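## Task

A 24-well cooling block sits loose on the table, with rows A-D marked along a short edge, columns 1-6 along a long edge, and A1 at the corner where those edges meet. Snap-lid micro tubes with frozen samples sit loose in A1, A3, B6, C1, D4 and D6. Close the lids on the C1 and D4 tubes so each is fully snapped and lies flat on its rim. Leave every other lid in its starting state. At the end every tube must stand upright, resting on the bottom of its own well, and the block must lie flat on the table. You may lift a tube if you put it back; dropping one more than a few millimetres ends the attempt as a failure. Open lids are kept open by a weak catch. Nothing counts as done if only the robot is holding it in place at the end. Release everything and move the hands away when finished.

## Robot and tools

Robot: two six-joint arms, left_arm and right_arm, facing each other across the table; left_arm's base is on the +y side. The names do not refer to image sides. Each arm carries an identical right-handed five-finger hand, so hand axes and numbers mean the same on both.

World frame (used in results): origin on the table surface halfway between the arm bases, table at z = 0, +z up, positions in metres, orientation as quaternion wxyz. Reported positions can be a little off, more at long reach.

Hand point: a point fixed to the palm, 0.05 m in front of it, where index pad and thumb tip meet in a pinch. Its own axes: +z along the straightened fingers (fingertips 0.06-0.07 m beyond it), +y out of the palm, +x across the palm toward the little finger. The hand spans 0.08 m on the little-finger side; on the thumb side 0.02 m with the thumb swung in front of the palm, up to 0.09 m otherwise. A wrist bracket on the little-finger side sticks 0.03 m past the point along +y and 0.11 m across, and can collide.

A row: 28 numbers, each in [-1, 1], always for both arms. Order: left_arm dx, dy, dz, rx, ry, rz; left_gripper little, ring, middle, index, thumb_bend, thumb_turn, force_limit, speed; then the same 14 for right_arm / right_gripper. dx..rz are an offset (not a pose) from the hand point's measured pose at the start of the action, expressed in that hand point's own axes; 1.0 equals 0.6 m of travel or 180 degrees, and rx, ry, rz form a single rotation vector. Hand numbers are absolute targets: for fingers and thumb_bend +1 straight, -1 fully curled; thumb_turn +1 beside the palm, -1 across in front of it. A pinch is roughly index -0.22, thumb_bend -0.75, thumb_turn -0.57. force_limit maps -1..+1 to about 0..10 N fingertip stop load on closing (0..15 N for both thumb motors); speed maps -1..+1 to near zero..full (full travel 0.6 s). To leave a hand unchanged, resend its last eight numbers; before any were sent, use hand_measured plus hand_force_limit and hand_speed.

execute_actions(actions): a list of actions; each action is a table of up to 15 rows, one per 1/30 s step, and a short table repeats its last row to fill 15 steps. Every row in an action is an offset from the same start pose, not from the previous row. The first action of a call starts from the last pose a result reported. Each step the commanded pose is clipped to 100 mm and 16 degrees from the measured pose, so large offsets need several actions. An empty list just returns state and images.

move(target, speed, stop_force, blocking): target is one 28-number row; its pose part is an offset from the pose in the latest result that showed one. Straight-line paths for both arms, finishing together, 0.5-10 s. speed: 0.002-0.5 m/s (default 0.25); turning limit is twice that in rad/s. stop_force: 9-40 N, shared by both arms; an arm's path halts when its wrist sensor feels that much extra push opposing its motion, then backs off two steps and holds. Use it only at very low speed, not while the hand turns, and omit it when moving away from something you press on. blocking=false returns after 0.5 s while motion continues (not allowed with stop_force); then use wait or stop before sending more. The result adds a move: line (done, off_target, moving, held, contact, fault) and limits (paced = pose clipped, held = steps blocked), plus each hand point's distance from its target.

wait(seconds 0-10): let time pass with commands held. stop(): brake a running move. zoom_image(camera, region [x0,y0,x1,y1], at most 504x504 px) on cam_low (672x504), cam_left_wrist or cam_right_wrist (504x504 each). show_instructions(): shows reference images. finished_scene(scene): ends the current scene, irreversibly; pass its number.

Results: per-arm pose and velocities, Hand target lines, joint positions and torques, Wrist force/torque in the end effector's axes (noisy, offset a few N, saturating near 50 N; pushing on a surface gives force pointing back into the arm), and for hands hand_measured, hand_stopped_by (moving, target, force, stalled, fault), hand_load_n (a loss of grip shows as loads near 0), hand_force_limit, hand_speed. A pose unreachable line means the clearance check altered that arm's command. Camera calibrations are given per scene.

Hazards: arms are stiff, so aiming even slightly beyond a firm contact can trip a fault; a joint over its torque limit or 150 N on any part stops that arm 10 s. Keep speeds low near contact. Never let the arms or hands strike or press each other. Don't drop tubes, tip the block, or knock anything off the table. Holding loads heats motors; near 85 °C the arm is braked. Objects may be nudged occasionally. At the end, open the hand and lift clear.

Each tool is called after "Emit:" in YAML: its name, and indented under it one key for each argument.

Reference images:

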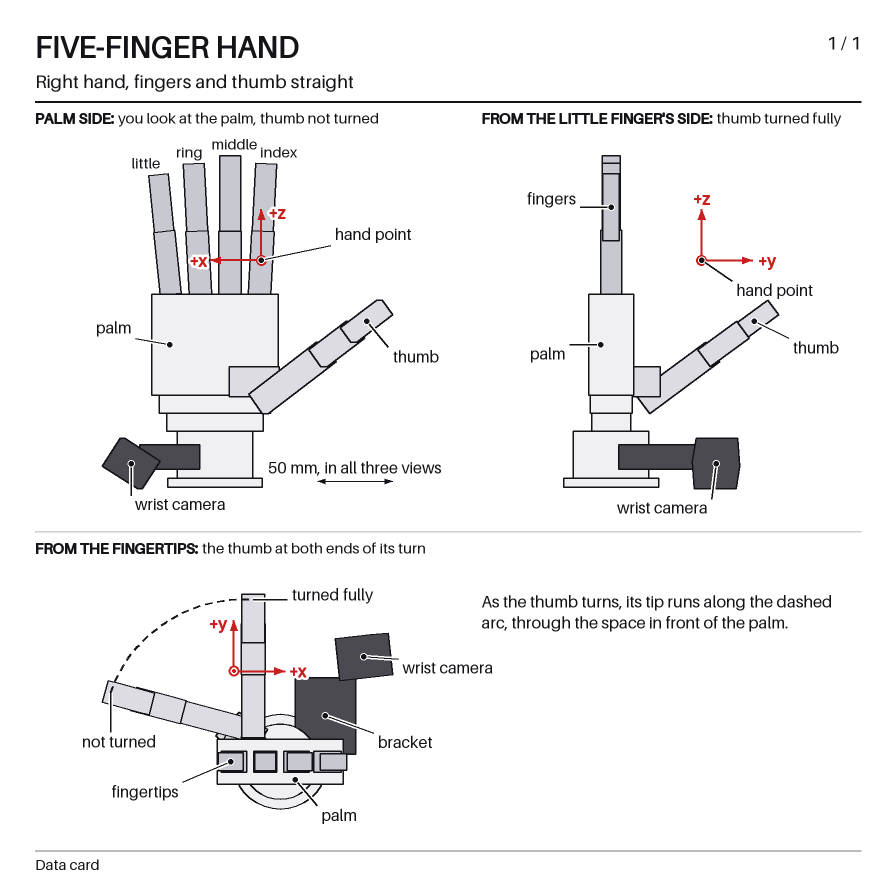

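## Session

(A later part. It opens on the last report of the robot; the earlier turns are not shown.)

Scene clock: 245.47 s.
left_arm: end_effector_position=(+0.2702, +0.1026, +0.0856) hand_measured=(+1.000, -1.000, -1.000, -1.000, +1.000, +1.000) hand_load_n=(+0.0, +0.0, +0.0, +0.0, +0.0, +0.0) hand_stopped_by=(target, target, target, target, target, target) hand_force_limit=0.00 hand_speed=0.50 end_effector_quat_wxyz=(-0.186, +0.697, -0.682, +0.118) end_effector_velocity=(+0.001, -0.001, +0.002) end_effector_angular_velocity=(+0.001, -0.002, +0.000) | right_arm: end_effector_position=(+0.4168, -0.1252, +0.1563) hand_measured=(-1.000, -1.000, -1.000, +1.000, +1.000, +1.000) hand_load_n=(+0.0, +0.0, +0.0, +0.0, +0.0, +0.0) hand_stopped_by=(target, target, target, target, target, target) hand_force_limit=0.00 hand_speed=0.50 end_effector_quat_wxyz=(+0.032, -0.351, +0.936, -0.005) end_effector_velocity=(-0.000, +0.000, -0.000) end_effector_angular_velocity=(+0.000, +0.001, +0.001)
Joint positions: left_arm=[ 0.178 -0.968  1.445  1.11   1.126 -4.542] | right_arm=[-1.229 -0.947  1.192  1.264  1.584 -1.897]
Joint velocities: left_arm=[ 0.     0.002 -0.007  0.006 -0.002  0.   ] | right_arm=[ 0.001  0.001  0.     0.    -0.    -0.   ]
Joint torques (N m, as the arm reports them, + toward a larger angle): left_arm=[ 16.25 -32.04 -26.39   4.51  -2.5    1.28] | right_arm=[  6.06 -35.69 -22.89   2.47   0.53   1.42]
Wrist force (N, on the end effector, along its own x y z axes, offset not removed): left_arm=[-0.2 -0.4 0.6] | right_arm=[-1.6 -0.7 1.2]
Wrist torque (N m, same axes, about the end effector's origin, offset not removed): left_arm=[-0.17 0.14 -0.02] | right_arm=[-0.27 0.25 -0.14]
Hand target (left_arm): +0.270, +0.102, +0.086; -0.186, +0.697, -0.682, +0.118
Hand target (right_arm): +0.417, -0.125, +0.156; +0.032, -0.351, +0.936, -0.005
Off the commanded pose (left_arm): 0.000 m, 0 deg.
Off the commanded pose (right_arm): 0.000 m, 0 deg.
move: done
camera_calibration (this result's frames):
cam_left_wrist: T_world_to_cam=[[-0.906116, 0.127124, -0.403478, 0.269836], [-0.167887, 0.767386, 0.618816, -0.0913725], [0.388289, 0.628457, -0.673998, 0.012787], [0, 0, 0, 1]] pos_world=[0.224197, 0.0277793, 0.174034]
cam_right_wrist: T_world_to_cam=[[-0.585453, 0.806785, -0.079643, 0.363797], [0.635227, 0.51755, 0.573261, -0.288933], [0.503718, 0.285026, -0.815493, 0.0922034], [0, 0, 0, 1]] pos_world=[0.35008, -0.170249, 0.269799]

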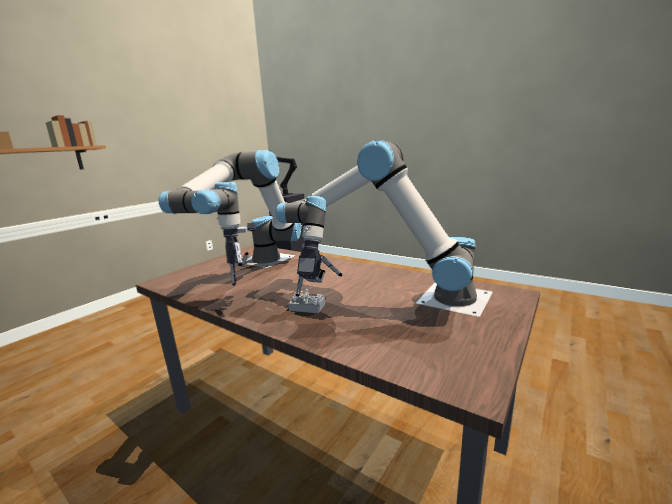

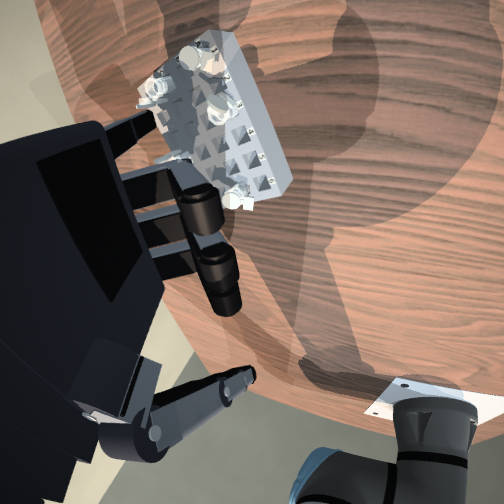

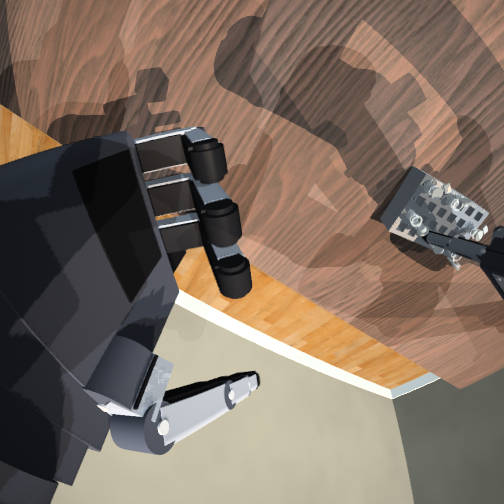

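Emit:
move:
  target: [0.01612,0.00272,-0.00310,0,0,0, 1,-1,-1,-1,1,1,0,0.5, 0,0,0,0,0,0, -1,-1,-1,1,1,1,0,0.5]
  speed: 0.015

Emit:
zoom_image:
  camera: "cam_left_wrist"
  region: [115, 65, 195, 145]

Emit:
zoom_image:
  camera: "cam_right_wrist"
  region: [395, 200, 455, 260]

Scene clock: 254.23 s.
left_arm: end_effector_position=(+0.2684, +0.0930, +0.0857) hand_measured=(+1.000, -1.000, -1.000, -1.000, +1.000, +1.000) hand_load_n=(+0.0, +0.0, +0.0, +0.0, +0.0, +0.0) hand_stopped_by=(target, target, target, target, target, target) hand_force_limit=0.00 hand_speed=0.50 end_effector_quat_wxyz=(-0.186, +0.697, -0.682, +0.118) end_effector_velocity=(-0.001, -0.002, -0.000) end_effector_angular_velocity=(+0.002, +0.000, +0.000) | right_arm: end_effector_position=(+0.4168, -0.1252, +0.1563) hand_measured=(-1.000, -1.000, -1.000, +1.000, +1.000, +1.000) hand_load_n=(+0.0, +0.0, +0.0, +0.0, +0.0, +0.0) hand_stopped_by=(target, target, target, target, target, target) hand_force_limit=0.00 hand_speed=0.50 end_effector_quat_wxyz=(+0.032, -0.351, +0.936, -0.005) end_effector_velocity=(-0.000, +0.000, +0.000) end_effector_angular_velocity=(+0.000, -0.000, +0.001)
Joint positions: left_arm=[ 0.171 -0.951  1.417  1.125  1.126 -4.55 ] | right_arm=[-1.229 -0.947  1.192  1.263  1.584 -1.897]
Joint velocities: left_arm=[-0.002  0.004 -0.006  0.004 -0.    -0.003] | right_arm=[ 0.001 -0.001  0.    -0.    -0.     0.   ]
Joint torques (N m, as the arm reports them, + toward a larger angle): left_arm=[-14.39 -34.44 -27.59   4.02   2.27  -1.81] | right_arm=[  2.77 -42.37 -21.73   1.68  -0.93   1.21]
Wrist force (N, on the end effector, along its own x y z axes, offset not removed): left_arm=[-1.2 -3.7 0.9] | right_arm=[-1.9 -1.7 1.1]
Wrist torque (N m, same axes, about the end effector's origin, offset not removed): left_arm=[-0.56 0.04 -0.19] | right_arm=[-0.42 0.31 -0.18]
Hand target (left_arm): +0.268, +0.093, +0.086; -0.186, +0.697, -0.682, +0.118
Hand target (right_arm): +0.417, -0.125, +0.156; +0.032, -0.351, +0.936, -0.005
Off the commanded pose (left_arm): 0.000 m, 0 deg.
Off the commanded pose (right_arm): 0.000 m, 0 deg.
move: done
camera_calibration (this result's frames):
cam_left_wrist: T_world_to_cam=[[-0.906117, 0.127123, -0.403476, 0.269454], [-0.167872, 0.767409, 0.618791, -0.0844283], [0.388294, 0.628429, -0.674022, 0.0195896], [0, 0, 0, 1]] pos_world=[0.222377, 0.0182265, 0.174165]
cam_right_wrist: T_world_to_cam=[[-0.585451, 0.806787, -0.0796313, 0.363792], [0.635205, 0.517528, 0.573306, -0.288944], [0.503748, 0.285061, -0.815462, 0.092181], [0, 0, 0, 1]] pos_world=[0.350085, -0.170243, 0.269793]

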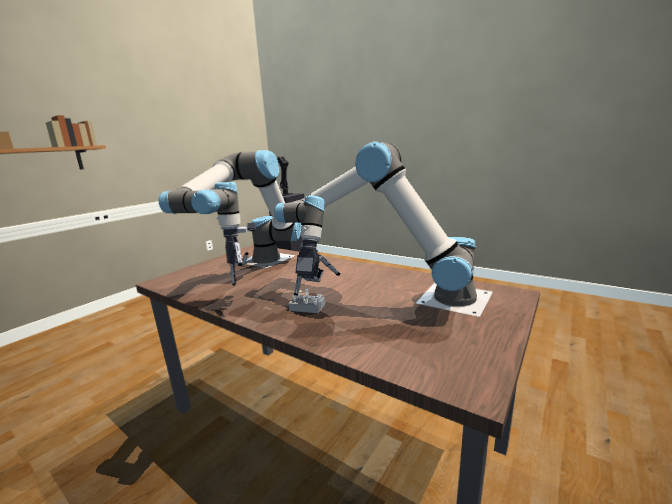

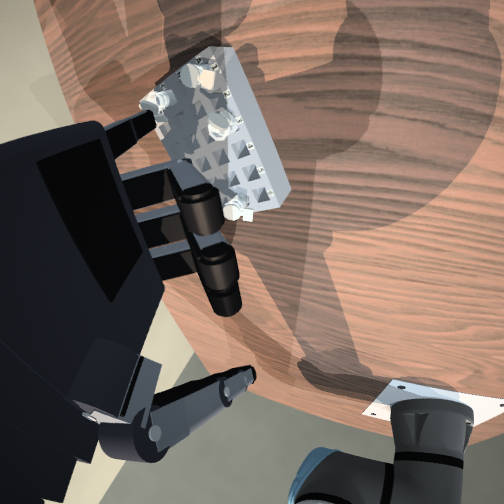

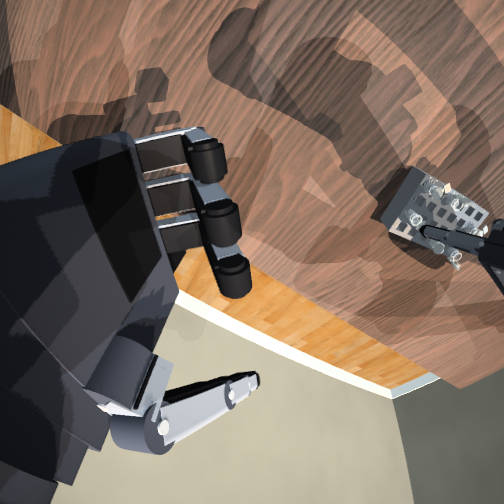

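Region (115, 65, 195, 145) of cam_left_wrist's 504x504 image, scaled by 6.300, with more detail than that image has.

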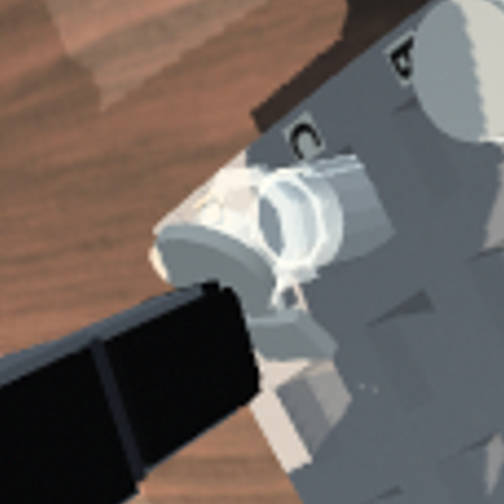

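Region (395, 200, 455, 260) of cam_right_wrist's 504x504 image, scaled by 8.400, with more detail than that image has.

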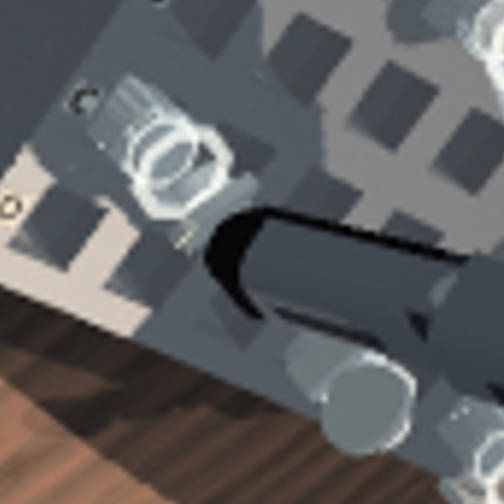

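Emit:
move:
  target: [0.01773,0.00299,-0.00319,0,0,0, 1,-1,-1,-1,1,1,0,0.5, 0,0,0,0,0,0, -1,-1,-1,1,1,1,0,0.5]
  speed: 0.015

Emit:
zoom_image:
  camera: "cam_left_wrist"
  region: [115, 75, 195, 155]

Emit:
zoom_image:
  camera: "cam_right_wrist"
  region: [395, 200, 455, 260]

Scene clock: 258.50 s.
left_arm: end_effector_position=(+0.2664, +0.0825, +0.0858) hand_measured=(+1.000, -1.000, -1.000, -1.000, +1.000, +1.000) hand_load_n=(+0.0, +0.0, +0.0, +0.0, +0.0, +0.0) hand_stopped_by=(target, target, target, target, target, target) hand_force_limit=0.00 hand_speed=0.50 end_effector_quat_wxyz=(-0.186, +0.697, -0.682, +0.118) end_effector_velocity=(-0.000, -0.003, +0.000) end_effector_angular_velocity=(-0.003, +0.000, +0.001) | right_arm: end_effector_position=(+0.4168, -0.1252, +0.1563) hand_measured=(-1.000, -1.000, -1.000, +1.000, +1.000, +1.000) hand_load_n=(+0.0, +0.0, +0.0, +0.0, +0.0, +0.0) hand_stopped_by=(target, target, target, target, target, target) hand_force_limit=0.00 hand_speed=0.50 end_effector_quat_wxyz=(+0.032, -0.351, +0.936, -0.005) end_effector_velocity=(-0.001, +0.000, +0.000) end_effector_angular_velocity=(+0.000, +0.000, +0.002)
Joint positions: left_arm=[ 0.163 -0.931  1.384  1.141  1.126 -4.558] | right_arm=[-1.229 -0.947  1.192  1.264  1.584 -1.897]
Joint velocities: left_arm=[-0.001  0.004 -0.008  0.002  0.001 -0.002] | right_arm=[ 0.001 -0.     0.001 -0.    -0.    -0.001]
Joint torques (N m, as the arm reports them, + toward a larger angle): left_arm=[-13.76 -33.08 -25.55   4.14   2.18  -1.91] | right_arm=[  2.4  -42.19 -21.22   2.3    0.47   1.27]
Wrist force (N, on the end effector, along its own x y z axes, offset not removed): left_arm=[0.3 -2.3 0.9] | right_arm=[-1.4 -1.4 0.0]
Wrist torque (N m, same axes, about the end effector's origin, offset not removed): left_arm=[-0.27 -0.16 -0.11] | right_arm=[-0.29 0.27 -0.21]
Hand target (left_arm): +0.266, +0.082, +0.086; -0.186, +0.697, -0.682, +0.118
Hand target (right_arm): +0.417, -0.125, +0.156; +0.032, -0.351, +0.936, -0.005
Off the commanded pose (left_arm): 0.000 m, 0 deg.
Off the commanded pose (right_arm): 0.000 m, 0 deg.
move: done
camera_calibration (this result's frames):
cam_left_wrist: T_world_to_cam=[[-0.906117, 0.127122, -0.403476, 0.269031], [-0.167856, 0.767435, 0.618763, -0.0766973], [0.3883, 0.628397, -0.674048, 0.0269797], [0, 0, 0, 1]] pos_world=[0.220423, 0.00770646, 0.17419]
cam_right_wrist: T_world_to_cam=[[-0.585453, 0.806785, -0.0796431, 0.363797], [0.635227, 0.517551, 0.573261, -0.288933], [0.503718, 0.285026, -0.815493, 0.0922034], [0, 0, 0, 1]] pos_world=[0.35008, -0.170249, 0.269799]

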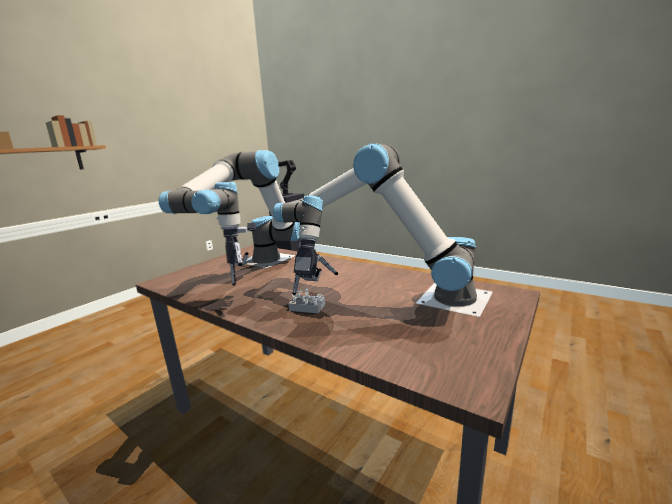

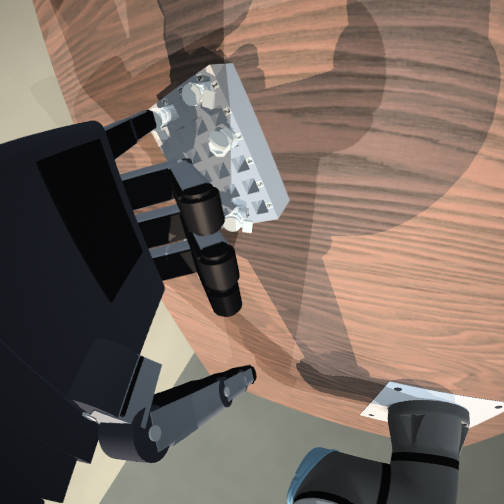

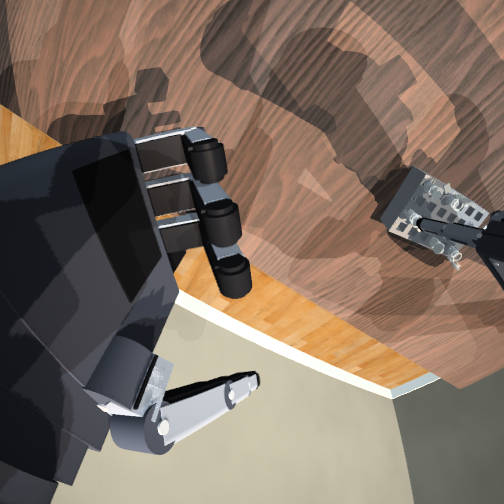

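Region (115, 75, 195, 155) of cam_left_wrist's 504x504 image, scaled by 6.300, with more detail than that image has.

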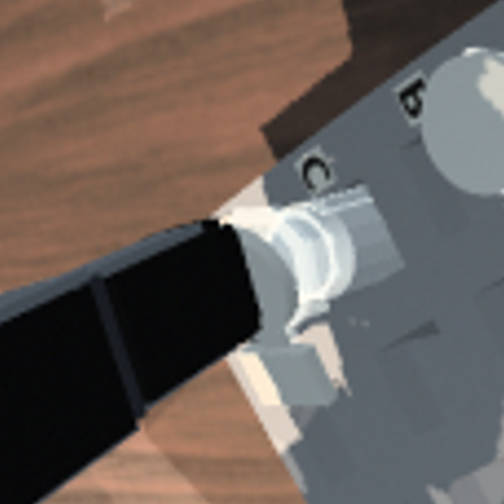

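Region (395, 200, 455, 260) of cam_right_wrist's 504x504 image, scaled by 8.400, with more detail than that image has.

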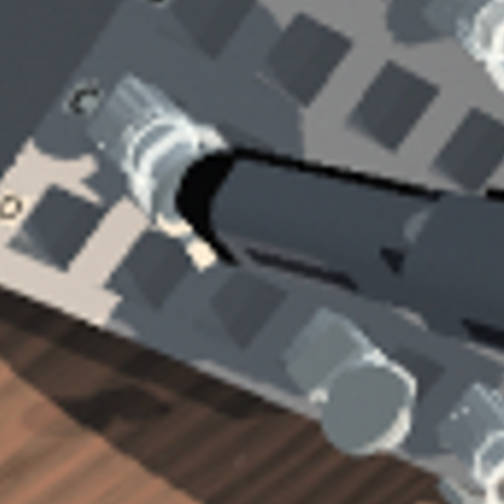

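Emit:
move:
  target: [0.00151,0.00704,0.01503,0,0,0, 1,-1,-1,-1,1,1,0,0.5, 0,0,0,0,0,0, -1,-1,-1,1,1,1,0,0.5]
  speed: 0.004
  stop_force: 15

Emit:
zoom_image:
  camera: "cam_left_wrist"
  region: [115, 75, 195, 155]

Emit:
zoom_image:
  camera: "cam_right_wrist"
  region: [395, 200, 455, 260]

Scene clock: 263.60 s.
left_arm: end_effector_position=(+0.2663, +0.0824, +0.0803) hand_measured=(+1.000, -1.000, -1.000, -1.000, +1.000, +1.000) hand_load_n=(+0.5, +0.0, +0.0, +0.0, +0.0, +0.0) hand_stopped_by=(target, target, target, target, target, target) hand_force_limit=0.00 hand_speed=0.50 end_effector_quat_wxyz=(-0.186, +0.697, -0.682, +0.118) end_effector_velocity=(-0.000, -0.000, +0.001) end_effector_angular_velocity=(+0.000, +0.002, +0.000) | right_arm: end_effector_position=(+0.4168, -0.1252, +0.1563) hand_measured=(-1.000, -1.000, -1.000, +1.000, +1.000, +1.000) hand_load_n=(+0.0, +0.0, +0.0, +0.0, +0.0, +0.0) hand_stopped_by=(target, target, target, target, target, target) hand_force_limit=0.00 hand_speed=0.50 end_effector_quat_wxyz=(+0.032, -0.351, +0.936, -0.005) end_effector_velocity=(-0.000, +0.001, +0.000) end_effector_angular_velocity=(+0.001, -0.001, +0.002)
Joint positions: left_arm=[ 0.163 -0.925  1.389  1.13   1.126 -4.558] | right_arm=[-1.229 -0.947  1.192  1.263  1.584 -1.897]
Joint velocities: left_arm=[ 0.001 -0.    -0.003  0.004  0.002  0.   ] | right_arm=[ 0.001 -0.    -0.001  0.    -0.    -0.   ]
Joint torques (N m, as the arm reports them, + toward a larger angle): left_arm=[  4.74 -41.81 -18.42   2.95   1.86   1.85] | right_arm=[  2.53 -41.97 -21.74   1.67  -0.89   1.26]
Wrist force (N, on the end effector, along its own x y z axes, offset not removed): left_arm=[-0.2 -12.6 -23.3] | right_arm=[-1.4 -1.2 -2.1]
Wrist torque (N m, same axes, about the end effector's origin, offset not removed): left_arm=[1.19 1.21 -0.51] | right_arm=[-0.17 0.36 -0.14]
Hand target (left_arm): +0.266, +0.082, +0.081; -0.186, +0.697, -0.682, +0.118
Hand target (right_arm): +0.417, -0.125, +0.156; +0.032, -0.351, +0.936, -0.005
Off the commanded pose (left_arm): 0.005 m, 0 deg.
Off the commanded pose (right_arm): 0.000 m, 0 deg.
move: contact (left_arm)
camera_calibration (this result's frames):
cam_left_wrist: T_world_to_cam=[[-0.906125, 0.12723, -0.403423, 0.266764], [-0.167793, 0.767353, 0.618882, -0.0732695], [0.388308, 0.628476, -0.67397, 0.0233675], [0, 0, 0, 1]] pos_world=[0.220354, 0.00759738, 0.168713]
cam_right_wrist: T_world_to_cam=[[-0.585451, 0.806787, -0.0796313, 0.363792], [0.635205, 0.517528, 0.573307, -0.288944], [0.503748, 0.285061, -0.815462, 0.0921809], [0, 0, 0, 1]] pos_world=[0.350085, -0.170243, 0.269793]

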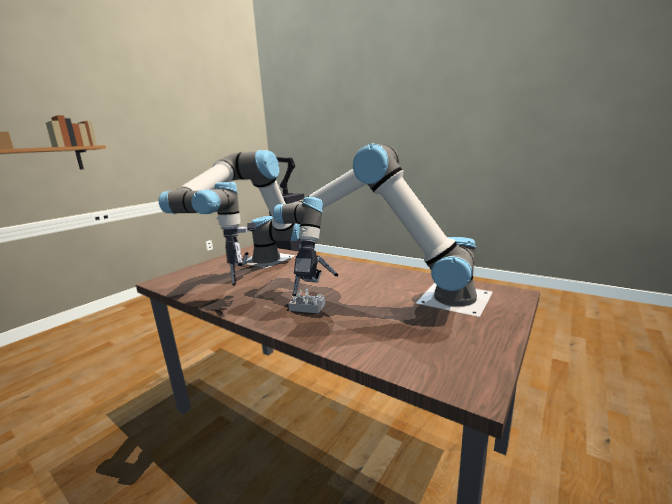

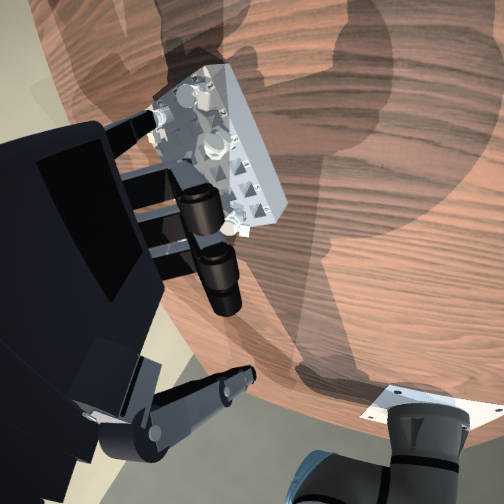

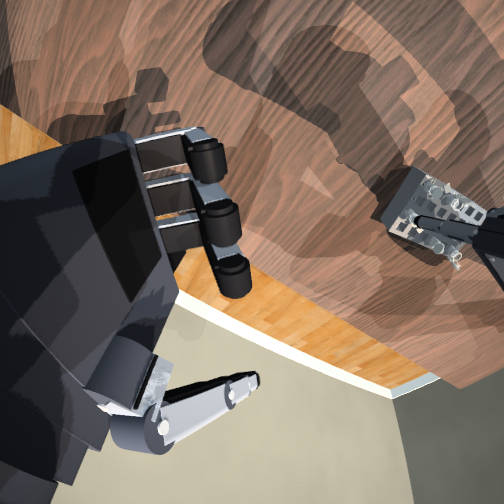

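Region (115, 75, 195, 155) of cam_left_wrist's 504x504 image, scaled by 6.300, with more detail than that image has.

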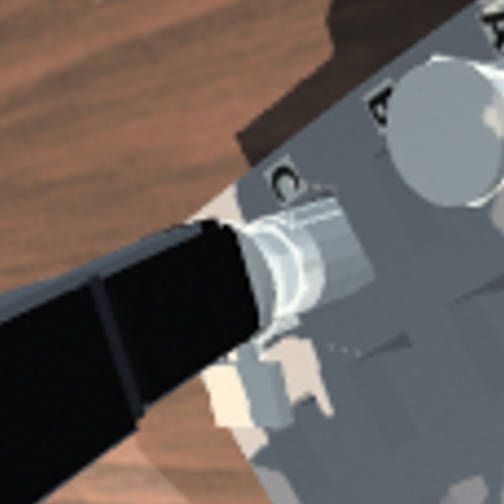

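Region (395, 200, 455, 260) of cam_right_wrist's 504x504 image, scaled by 8.400, with more detail than that image has.

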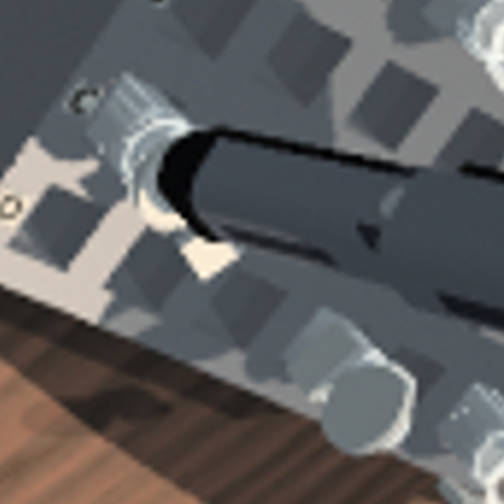

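Emit:
move:
  target: [-0.00091,-0.00423,-0.00902,0,0,0, 1,-1,-1,-1,1,1,0,0.5, 0,0,0,0,0,0, -1,-1,-1,1,1,1,0,0.5]
  speed: 0.02

Emit:
move:
  target: [-0.06238,-0.00825,0.01060,0,0,0, 1,-1,-1,-1,1,1,0,0.5, 0,0,0,0,0,0, -1,-1,-1,1,1,1,0,0.5]
  speed: 0.05

Emit:
zoom_image:
  camera: "cam_left_wrist"
  region: [110, 30, 230, 170]

Emit:
zoom_image:
  camera: "cam_right_wrist"
  region: [395, 195, 470, 270]

Scene clock: 270.00 s.
left_arm: end_effector_position=(+0.2663, +0.0824, +0.0860) hand_measured=(+1.000, -1.000, -1.000, -1.000, +1.000, +1.000) hand_load_n=(+0.0, +0.0, +0.0, +0.0, +0.0, +0.0) hand_stopped_by=(target, target, target, target, target, target) hand_force_limit=0.00 hand_speed=0.50 end_effector_quat_wxyz=(-0.186, +0.697, -0.682, +0.118) end_effector_velocity=(-0.000, +0.000, +0.003) end_effector_angular_velocity=(+0.001, +0.001, -0.000) | right_arm: end_effector_position=(+0.4168, -0.1252, +0.1563) hand_measured=(-1.000, -1.000, -1.000, +1.000, +1.000, +1.000) hand_load_n=(+0.0, +0.0, +0.0, +0.0, +0.0, +0.0) hand_stopped_by=(target, target, target, target, target, target) hand_force_limit=0.00 hand_speed=0.50 end_effector_quat_wxyz=(+0.032, -0.351, +0.936, -0.005) end_effector_velocity=(-0.001, +0.000, -0.000) end_effector_angular_velocity=(-0.001, +0.001, +0.003)
Joint positions: left_arm=[ 0.163 -0.931  1.384  1.142  1.126 -4.558] | right_arm=[-1.229 -0.947  1.192  1.264  1.584 -1.897]
Joint velocities: left_arm=[ 0.    -0.003 -0.003  0.006  0.001  0.001] | right_arm=[ 0.002 -0.001  0.002 -0.     0.001 -0.001]
Joint torques (N m, as the arm reports them, + toward a larger angle): left_arm=[ 10.08 -56.64 -26.21   4.46   1.61   1.35] | right_arm=[  2.22 -42.5  -21.52   2.82   0.79   1.21]
Wrist force (N, on the end effector, along its own x y z axes, offset not removed): left_arm=[1.4 -3.6 -0.2] | right_arm=[-1.3 -1.4 0.6]
Wrist torque (N m, same axes, about the end effector's origin, offset not removed): left_arm=[-0.57 -0.29 -0.02] | right_arm=[-0.33 0.18 -0.20]
Hand target (left_arm): +0.266, +0.082, +0.086; -0.186, +0.697, -0.682, +0.118
Hand target (right_arm): +0.417, -0.125, +0.156; +0.032, -0.351, +0.936, -0.005
Off the commanded pose (left_arm): 0.000 m, 0 deg.
Off the commanded pose (right_arm): 0.000 m, 0 deg.
move: done
camera_calibration (this result's frames):
cam_left_wrist: T_world_to_cam=[[-0.906121, 0.127248, -0.403427, 0.269049], [-0.167773, 0.767367, 0.61887, -0.0767847], [0.388327, 0.628455, -0.673979, 0.0271833], [0, 0, 0, 1]] pos_world=[0.220352, 0.00760278, 0.174382]
cam_right_wrist: T_world_to_cam=[[-0.585453, 0.806785, -0.0796432, 0.363797], [0.635227, 0.51755, 0.573261, -0.288933], [0.503718, 0.285026, -0.815493, 0.0922033], [0, 0, 0, 1]] pos_world=[0.35008, -0.170249, 0.269799]

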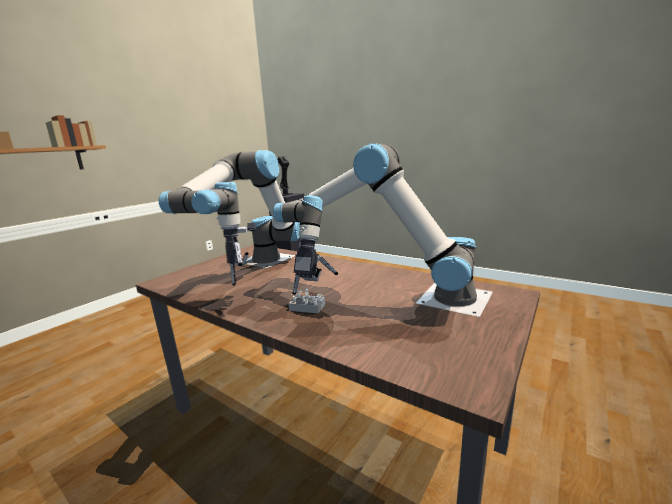

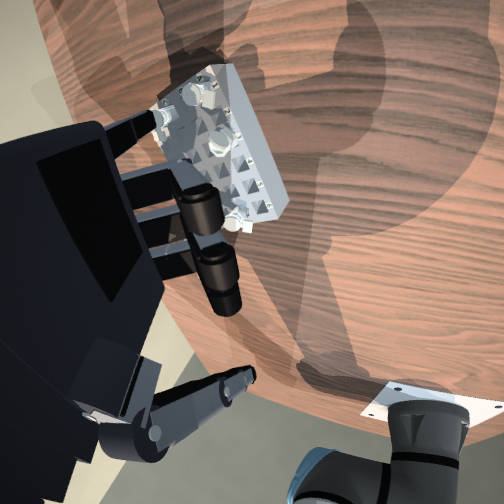

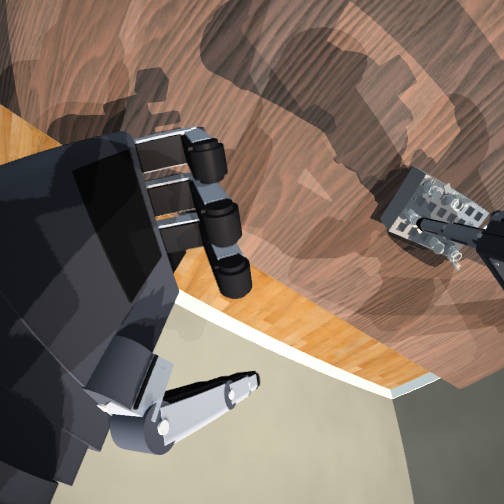

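Scene clock: 271.20 s.
left_arm: end_effector_position=(+0.2719, +0.1200, +0.0857) hand_measured=(+1.000, -1.000, -1.000, -1.000, +1.000, +1.000) hand_load_n=(+0.0, +0.0, +0.0, +0.0, +0.0, +0.0) hand_stopped_by=(target, target, target, target, target, target) hand_force_limit=0.00 hand_speed=0.50 end_effector_quat_wxyz=(-0.186, +0.697, -0.682, +0.118) end_effector_velocity=(+0.000, +0.002, +0.000) end_effector_angular_velocity=(-0.001, -0.000, +0.000) | right_arm: end_effector_position=(+0.4168, -0.1252, +0.1563) hand_measured=(-1.000, -1.000, -1.000, +1.000, +1.000, +1.000) hand_load_n=(+0.0, +0.0, +0.0, +0.0, +0.0, +0.0) hand_stopped_by=(target, target, target, target, target, target) hand_force_limit=0.00 hand_speed=0.50 end_effector_quat_wxyz=(+0.032, -0.351, +0.936, -0.005) end_effector_velocity=(+0.001, -0.001, -0.000) end_effector_angular_velocity=(+0.001, +0.001, -0.002)
Joint positions: left_arm=[ 0.189 -1.     1.498  1.084  1.126 -4.53 ] | right_arm=[-1.229 -0.947  1.192  1.264  1.584 -1.897]
Joint velocities: left_arm=[ 0.002 -0.004  0.006 -0.004  0.     0.002] | right_arm=[-0.002  0.     0.001  0.    -0.001 -0.   ]
Joint torques (N m, as the arm reports them, + toward a larger angle): left_arm=[ 16.01 -50.46  -8.96   0.68  -3.16   1.56] | right_arm=[  2.16 -42.15 -21.9    2.72   0.6    1.22]
Wrist force (N, on the end effector, along its own x y z axes, offset not removed): left_arm=[0.4 -0.8 0.4] | right_arm=[0.2 -1.2 -0.1]
Wrist torque (N m, same axes, about the end effector's origin, offset not removed): left_arm=[-0.29 -0.07 -0.01] | right_arm=[-0.29 0.04 -0.10]
Hand target (left_arm): +0.272, +0.120, +0.086; -0.186, +0.697, -0.682, +0.118
Hand target (right_arm): +0.417, -0.125, +0.156; +0.032, -0.351, +0.936, -0.005
Off the commanded pose (left_arm): 0.000 m, 0 deg.
Off the commanded pose (right_arm): 0.000 m, 0 deg.
move: done
camera_calibration (this result's frames):
cam_left_wrist: T_world_to_cam=[[-0.906113, 0.127251, -0.403443, 0.269206], [-0.16782, 0.767306, 0.618933, -0.104499], [0.388324, 0.62853, -0.673911, 0.00114999], [0, 0, 0, 1]] pos_world=[0.225948, 0.0452031, 0.174062]
cam_right_wrist: T_world_to_cam=[[-0.585453, 0.806785, -0.0796432, 0.363797], [0.635227, 0.517551, 0.573261, -0.288933], [0.503718, 0.285026, -0.815493, 0.0922033], [0, 0, 0, 1]] pos_world=[0.35008, -0.170249, 0.269799]

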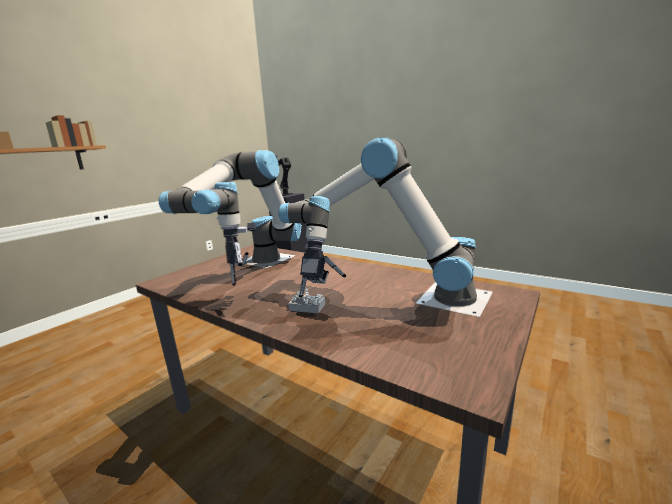

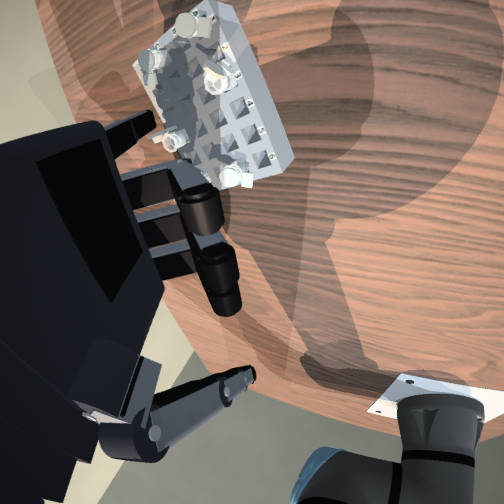

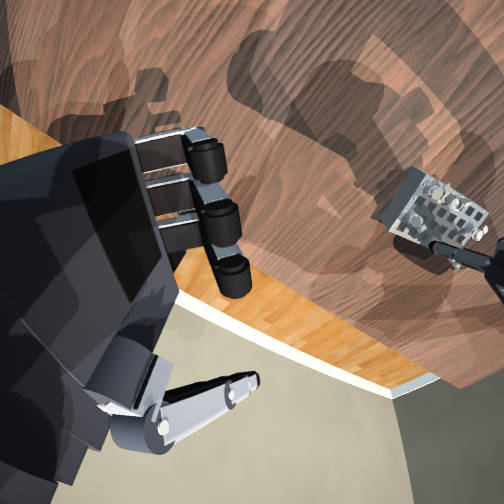

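Region (110, 30, 230, 170) of cam_left_wrist's 504x504 image, scaled by 3.600, with more detail than that image has; it fills the left 432 columns of this view, and the rest is white.

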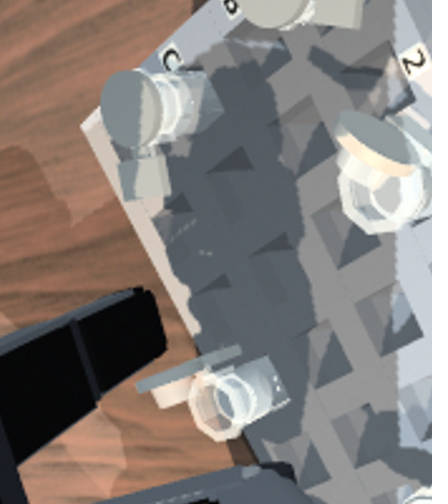

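Region (395, 195, 470, 270) of cam_right_wrist's 504x504 image, scaled by 6.720, with more detail than that image has.

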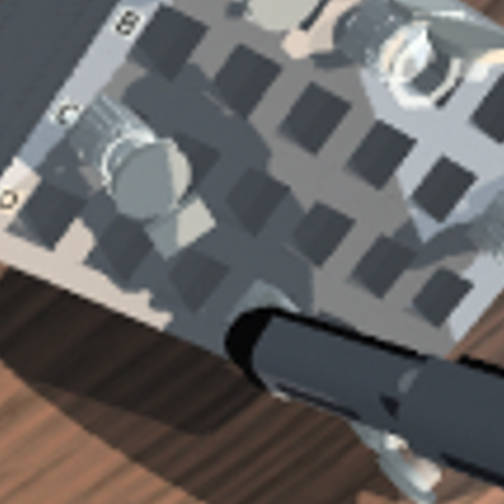

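Emit:
zoom_image:
  camera: "cam_left_wrist"
  region: [125, 38, 180, 93]

Emit:
zoom_image:
  camera: "cam_right_wrist"
  region: [400, 175, 460, 240]

Emit:
zoom_image:
  camera: "cam_left_wrist"
  region: [125, 100, 200, 175]

Emit:
zoom_image:
  camera: "cam_low"
  region: [285, 278, 330, 315]

Region (125, 38, 180, 93) of cam_left_wrist's 504x504 image, scaled by 9.164, with more detail than that image has.

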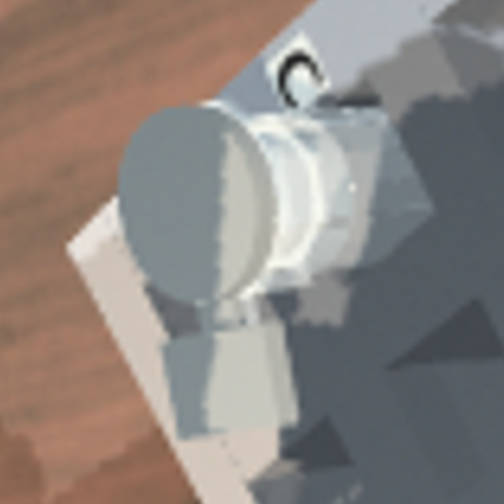

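Region (400, 175, 460, 240) of cam_right_wrist's 504x504 image, scaled by 7.754, with more detail than that image has; it fills the left 465 columns of this view, and the rest is white.

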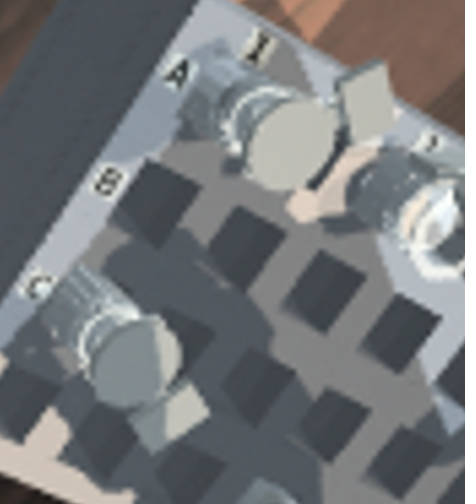

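Region (125, 100, 200, 175) of cam_left_wrist's 504x504 image, scaled by 6.720, with more detail than that image has.

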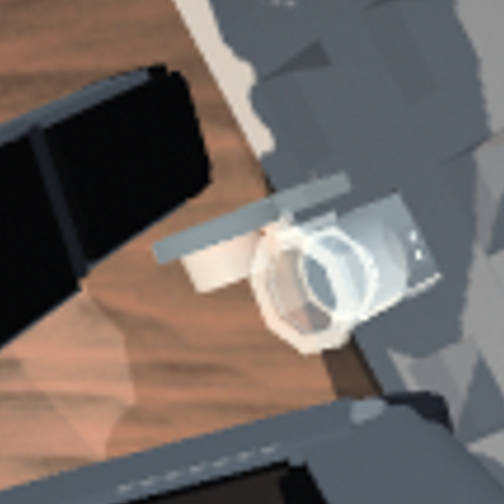

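Region (285, 278, 330, 315) of cam_low's 672x504 image, scaled by 11.200, with more detail than that image has; it fills the top 414 rows of this view, and the rest is white.

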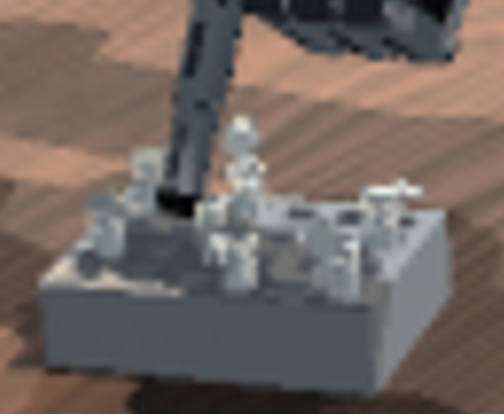

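Emit:
move:
  target: [-0.03511,0.00604,0.00070,0,0,0, 1,-1,-1,-1,1,1,0,0.5, 0,0,0,0,0,0, -1,-1,-1,1,1,1,0,0.5]
  speed: 0.018

Emit:
zoom_image:
  camera: "cam_left_wrist"
  region: [115, 75, 195, 155]

Emit:
zoom_image:
  camera: "cam_right_wrist"
  region: [415, 220, 475, 280]

Scene clock: 283.40 s.
left_arm: end_effector_position=(+0.2680, +0.1407, +0.0856) hand_measured=(+1.000, -1.000, -1.000, -1.000, +1.000, +1.000) hand_load_n=(+0.0, +0.0, +0.0, +0.0, +0.0, +0.0) hand_stopped_by=(target, target, target, target, target, target) hand_force_limit=0.00 hand_speed=0.50 end_effector_quat_wxyz=(-0.186, +0.697, -0.682, +0.118) end_effector_velocity=(-0.001, +0.003, +0.000) end_effector_angular_velocity=(+0.000, +0.000, -0.001) | right_arm: end_effector_position=(+0.4168, -0.1252, +0.1563) hand_measured=(-1.000, -1.000, -1.000, +1.000, +1.000, +1.000) hand_load_n=(+0.0, +0.0, +0.0, +0.0, +0.0, +0.0) hand_stopped_by=(target, target, target, target, target, target) hand_force_limit=0.00 hand_speed=0.50 end_effector_quat_wxyz=(+0.032, -0.351, +0.936, -0.005) end_effector_velocity=(-0.001, +0.000, -0.000) end_effector_angular_velocity=(-0.000, +0.001, +0.000)
Joint positions: left_arm=[ 0.19  -1.043  1.569  1.056  1.126 -4.529] | right_arm=[-1.229 -0.947  1.192  1.264  1.584 -1.897]
Joint velocities: left_arm=[-0.    -0.005  0.009 -0.004  0.     0.001] | right_arm=[ 0.001 -0.     0.001  0.     0.     0.001]
Joint torques (N m, as the arm reports them, + toward a larger angle): left_arm=[ 16.09 -50.29  -7.78   0.76  -1.95   1.45] | right_arm=[  2.3  -42.06 -21.52   2.71   0.64   1.25]
Wrist force (N, on the end effector, along its own x y z axes, offset not removed): left_arm=[-3.3 -2.2 1.3] | right_arm=[-0.9 -1.0 -0.2]
Wrist torque (N m, same axes, about the end effector's origin, offset not removed): left_arm=[-0.35 0.51 -0.25] | right_arm=[-0.24 0.21 -0.10]
Hand target (left_arm): +0.268, +0.141, +0.086; -0.186, +0.697, -0.682, +0.118
Hand target (right_arm): +0.417, -0.125, +0.156; +0.032, -0.351, +0.936, -0.005
Off the commanded pose (left_arm): 0.000 m, 0 deg.
Off the commanded pose (right_arm): 0.000 m, 0 deg.
move: done
camera_calibration (this result's frames):
cam_left_wrist: T_world_to_cam=[[-0.90612, 0.127254, -0.403427, 0.263018], [-0.167822, 0.767282, 0.618962, -0.121027], [0.388307, 0.628558, -0.673894, -0.0103563], [0, 0, 0, 1]] pos_world=[0.222036, 0.0659013, 0.17404]
cam_right_wrist: T_world_to_cam=[[-0.585453, 0.806785, -0.0796431, 0.363797], [0.635227, 0.51755, 0.573261, -0.288933], [0.503718, 0.285026, -0.815493, 0.0922033], [0, 0, 0, 1]] pos_world=[0.35008, -0.170249, 0.269799]

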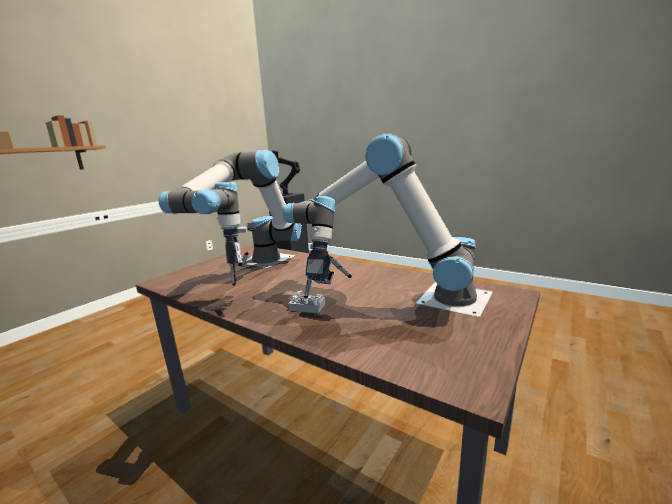

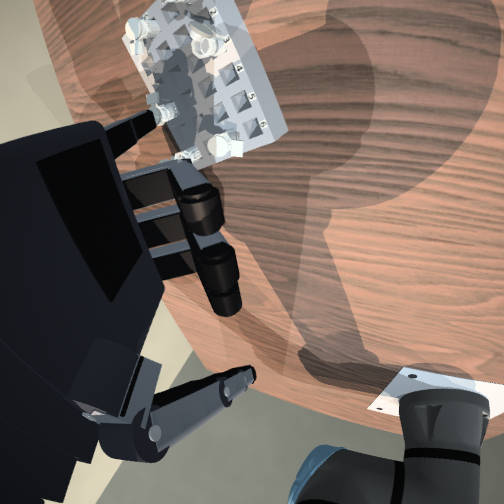

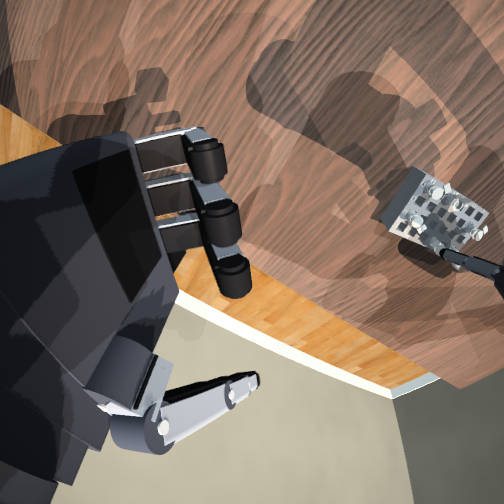

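Region (115, 75, 195, 155) of cam_left_wrist's 504x504 image, scaled by 6.300, with more detail than that image has.

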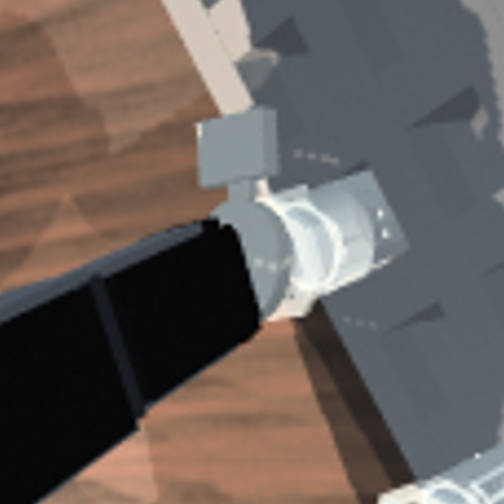

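Region (415, 220, 475, 280) of cam_right_wrist's 504x504 image, scaled by 8.400, with more detail than that image has.

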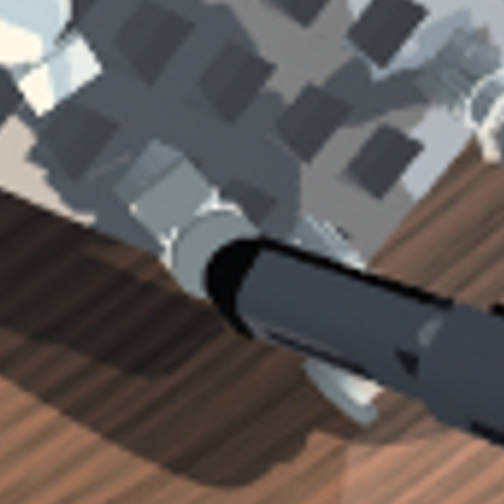

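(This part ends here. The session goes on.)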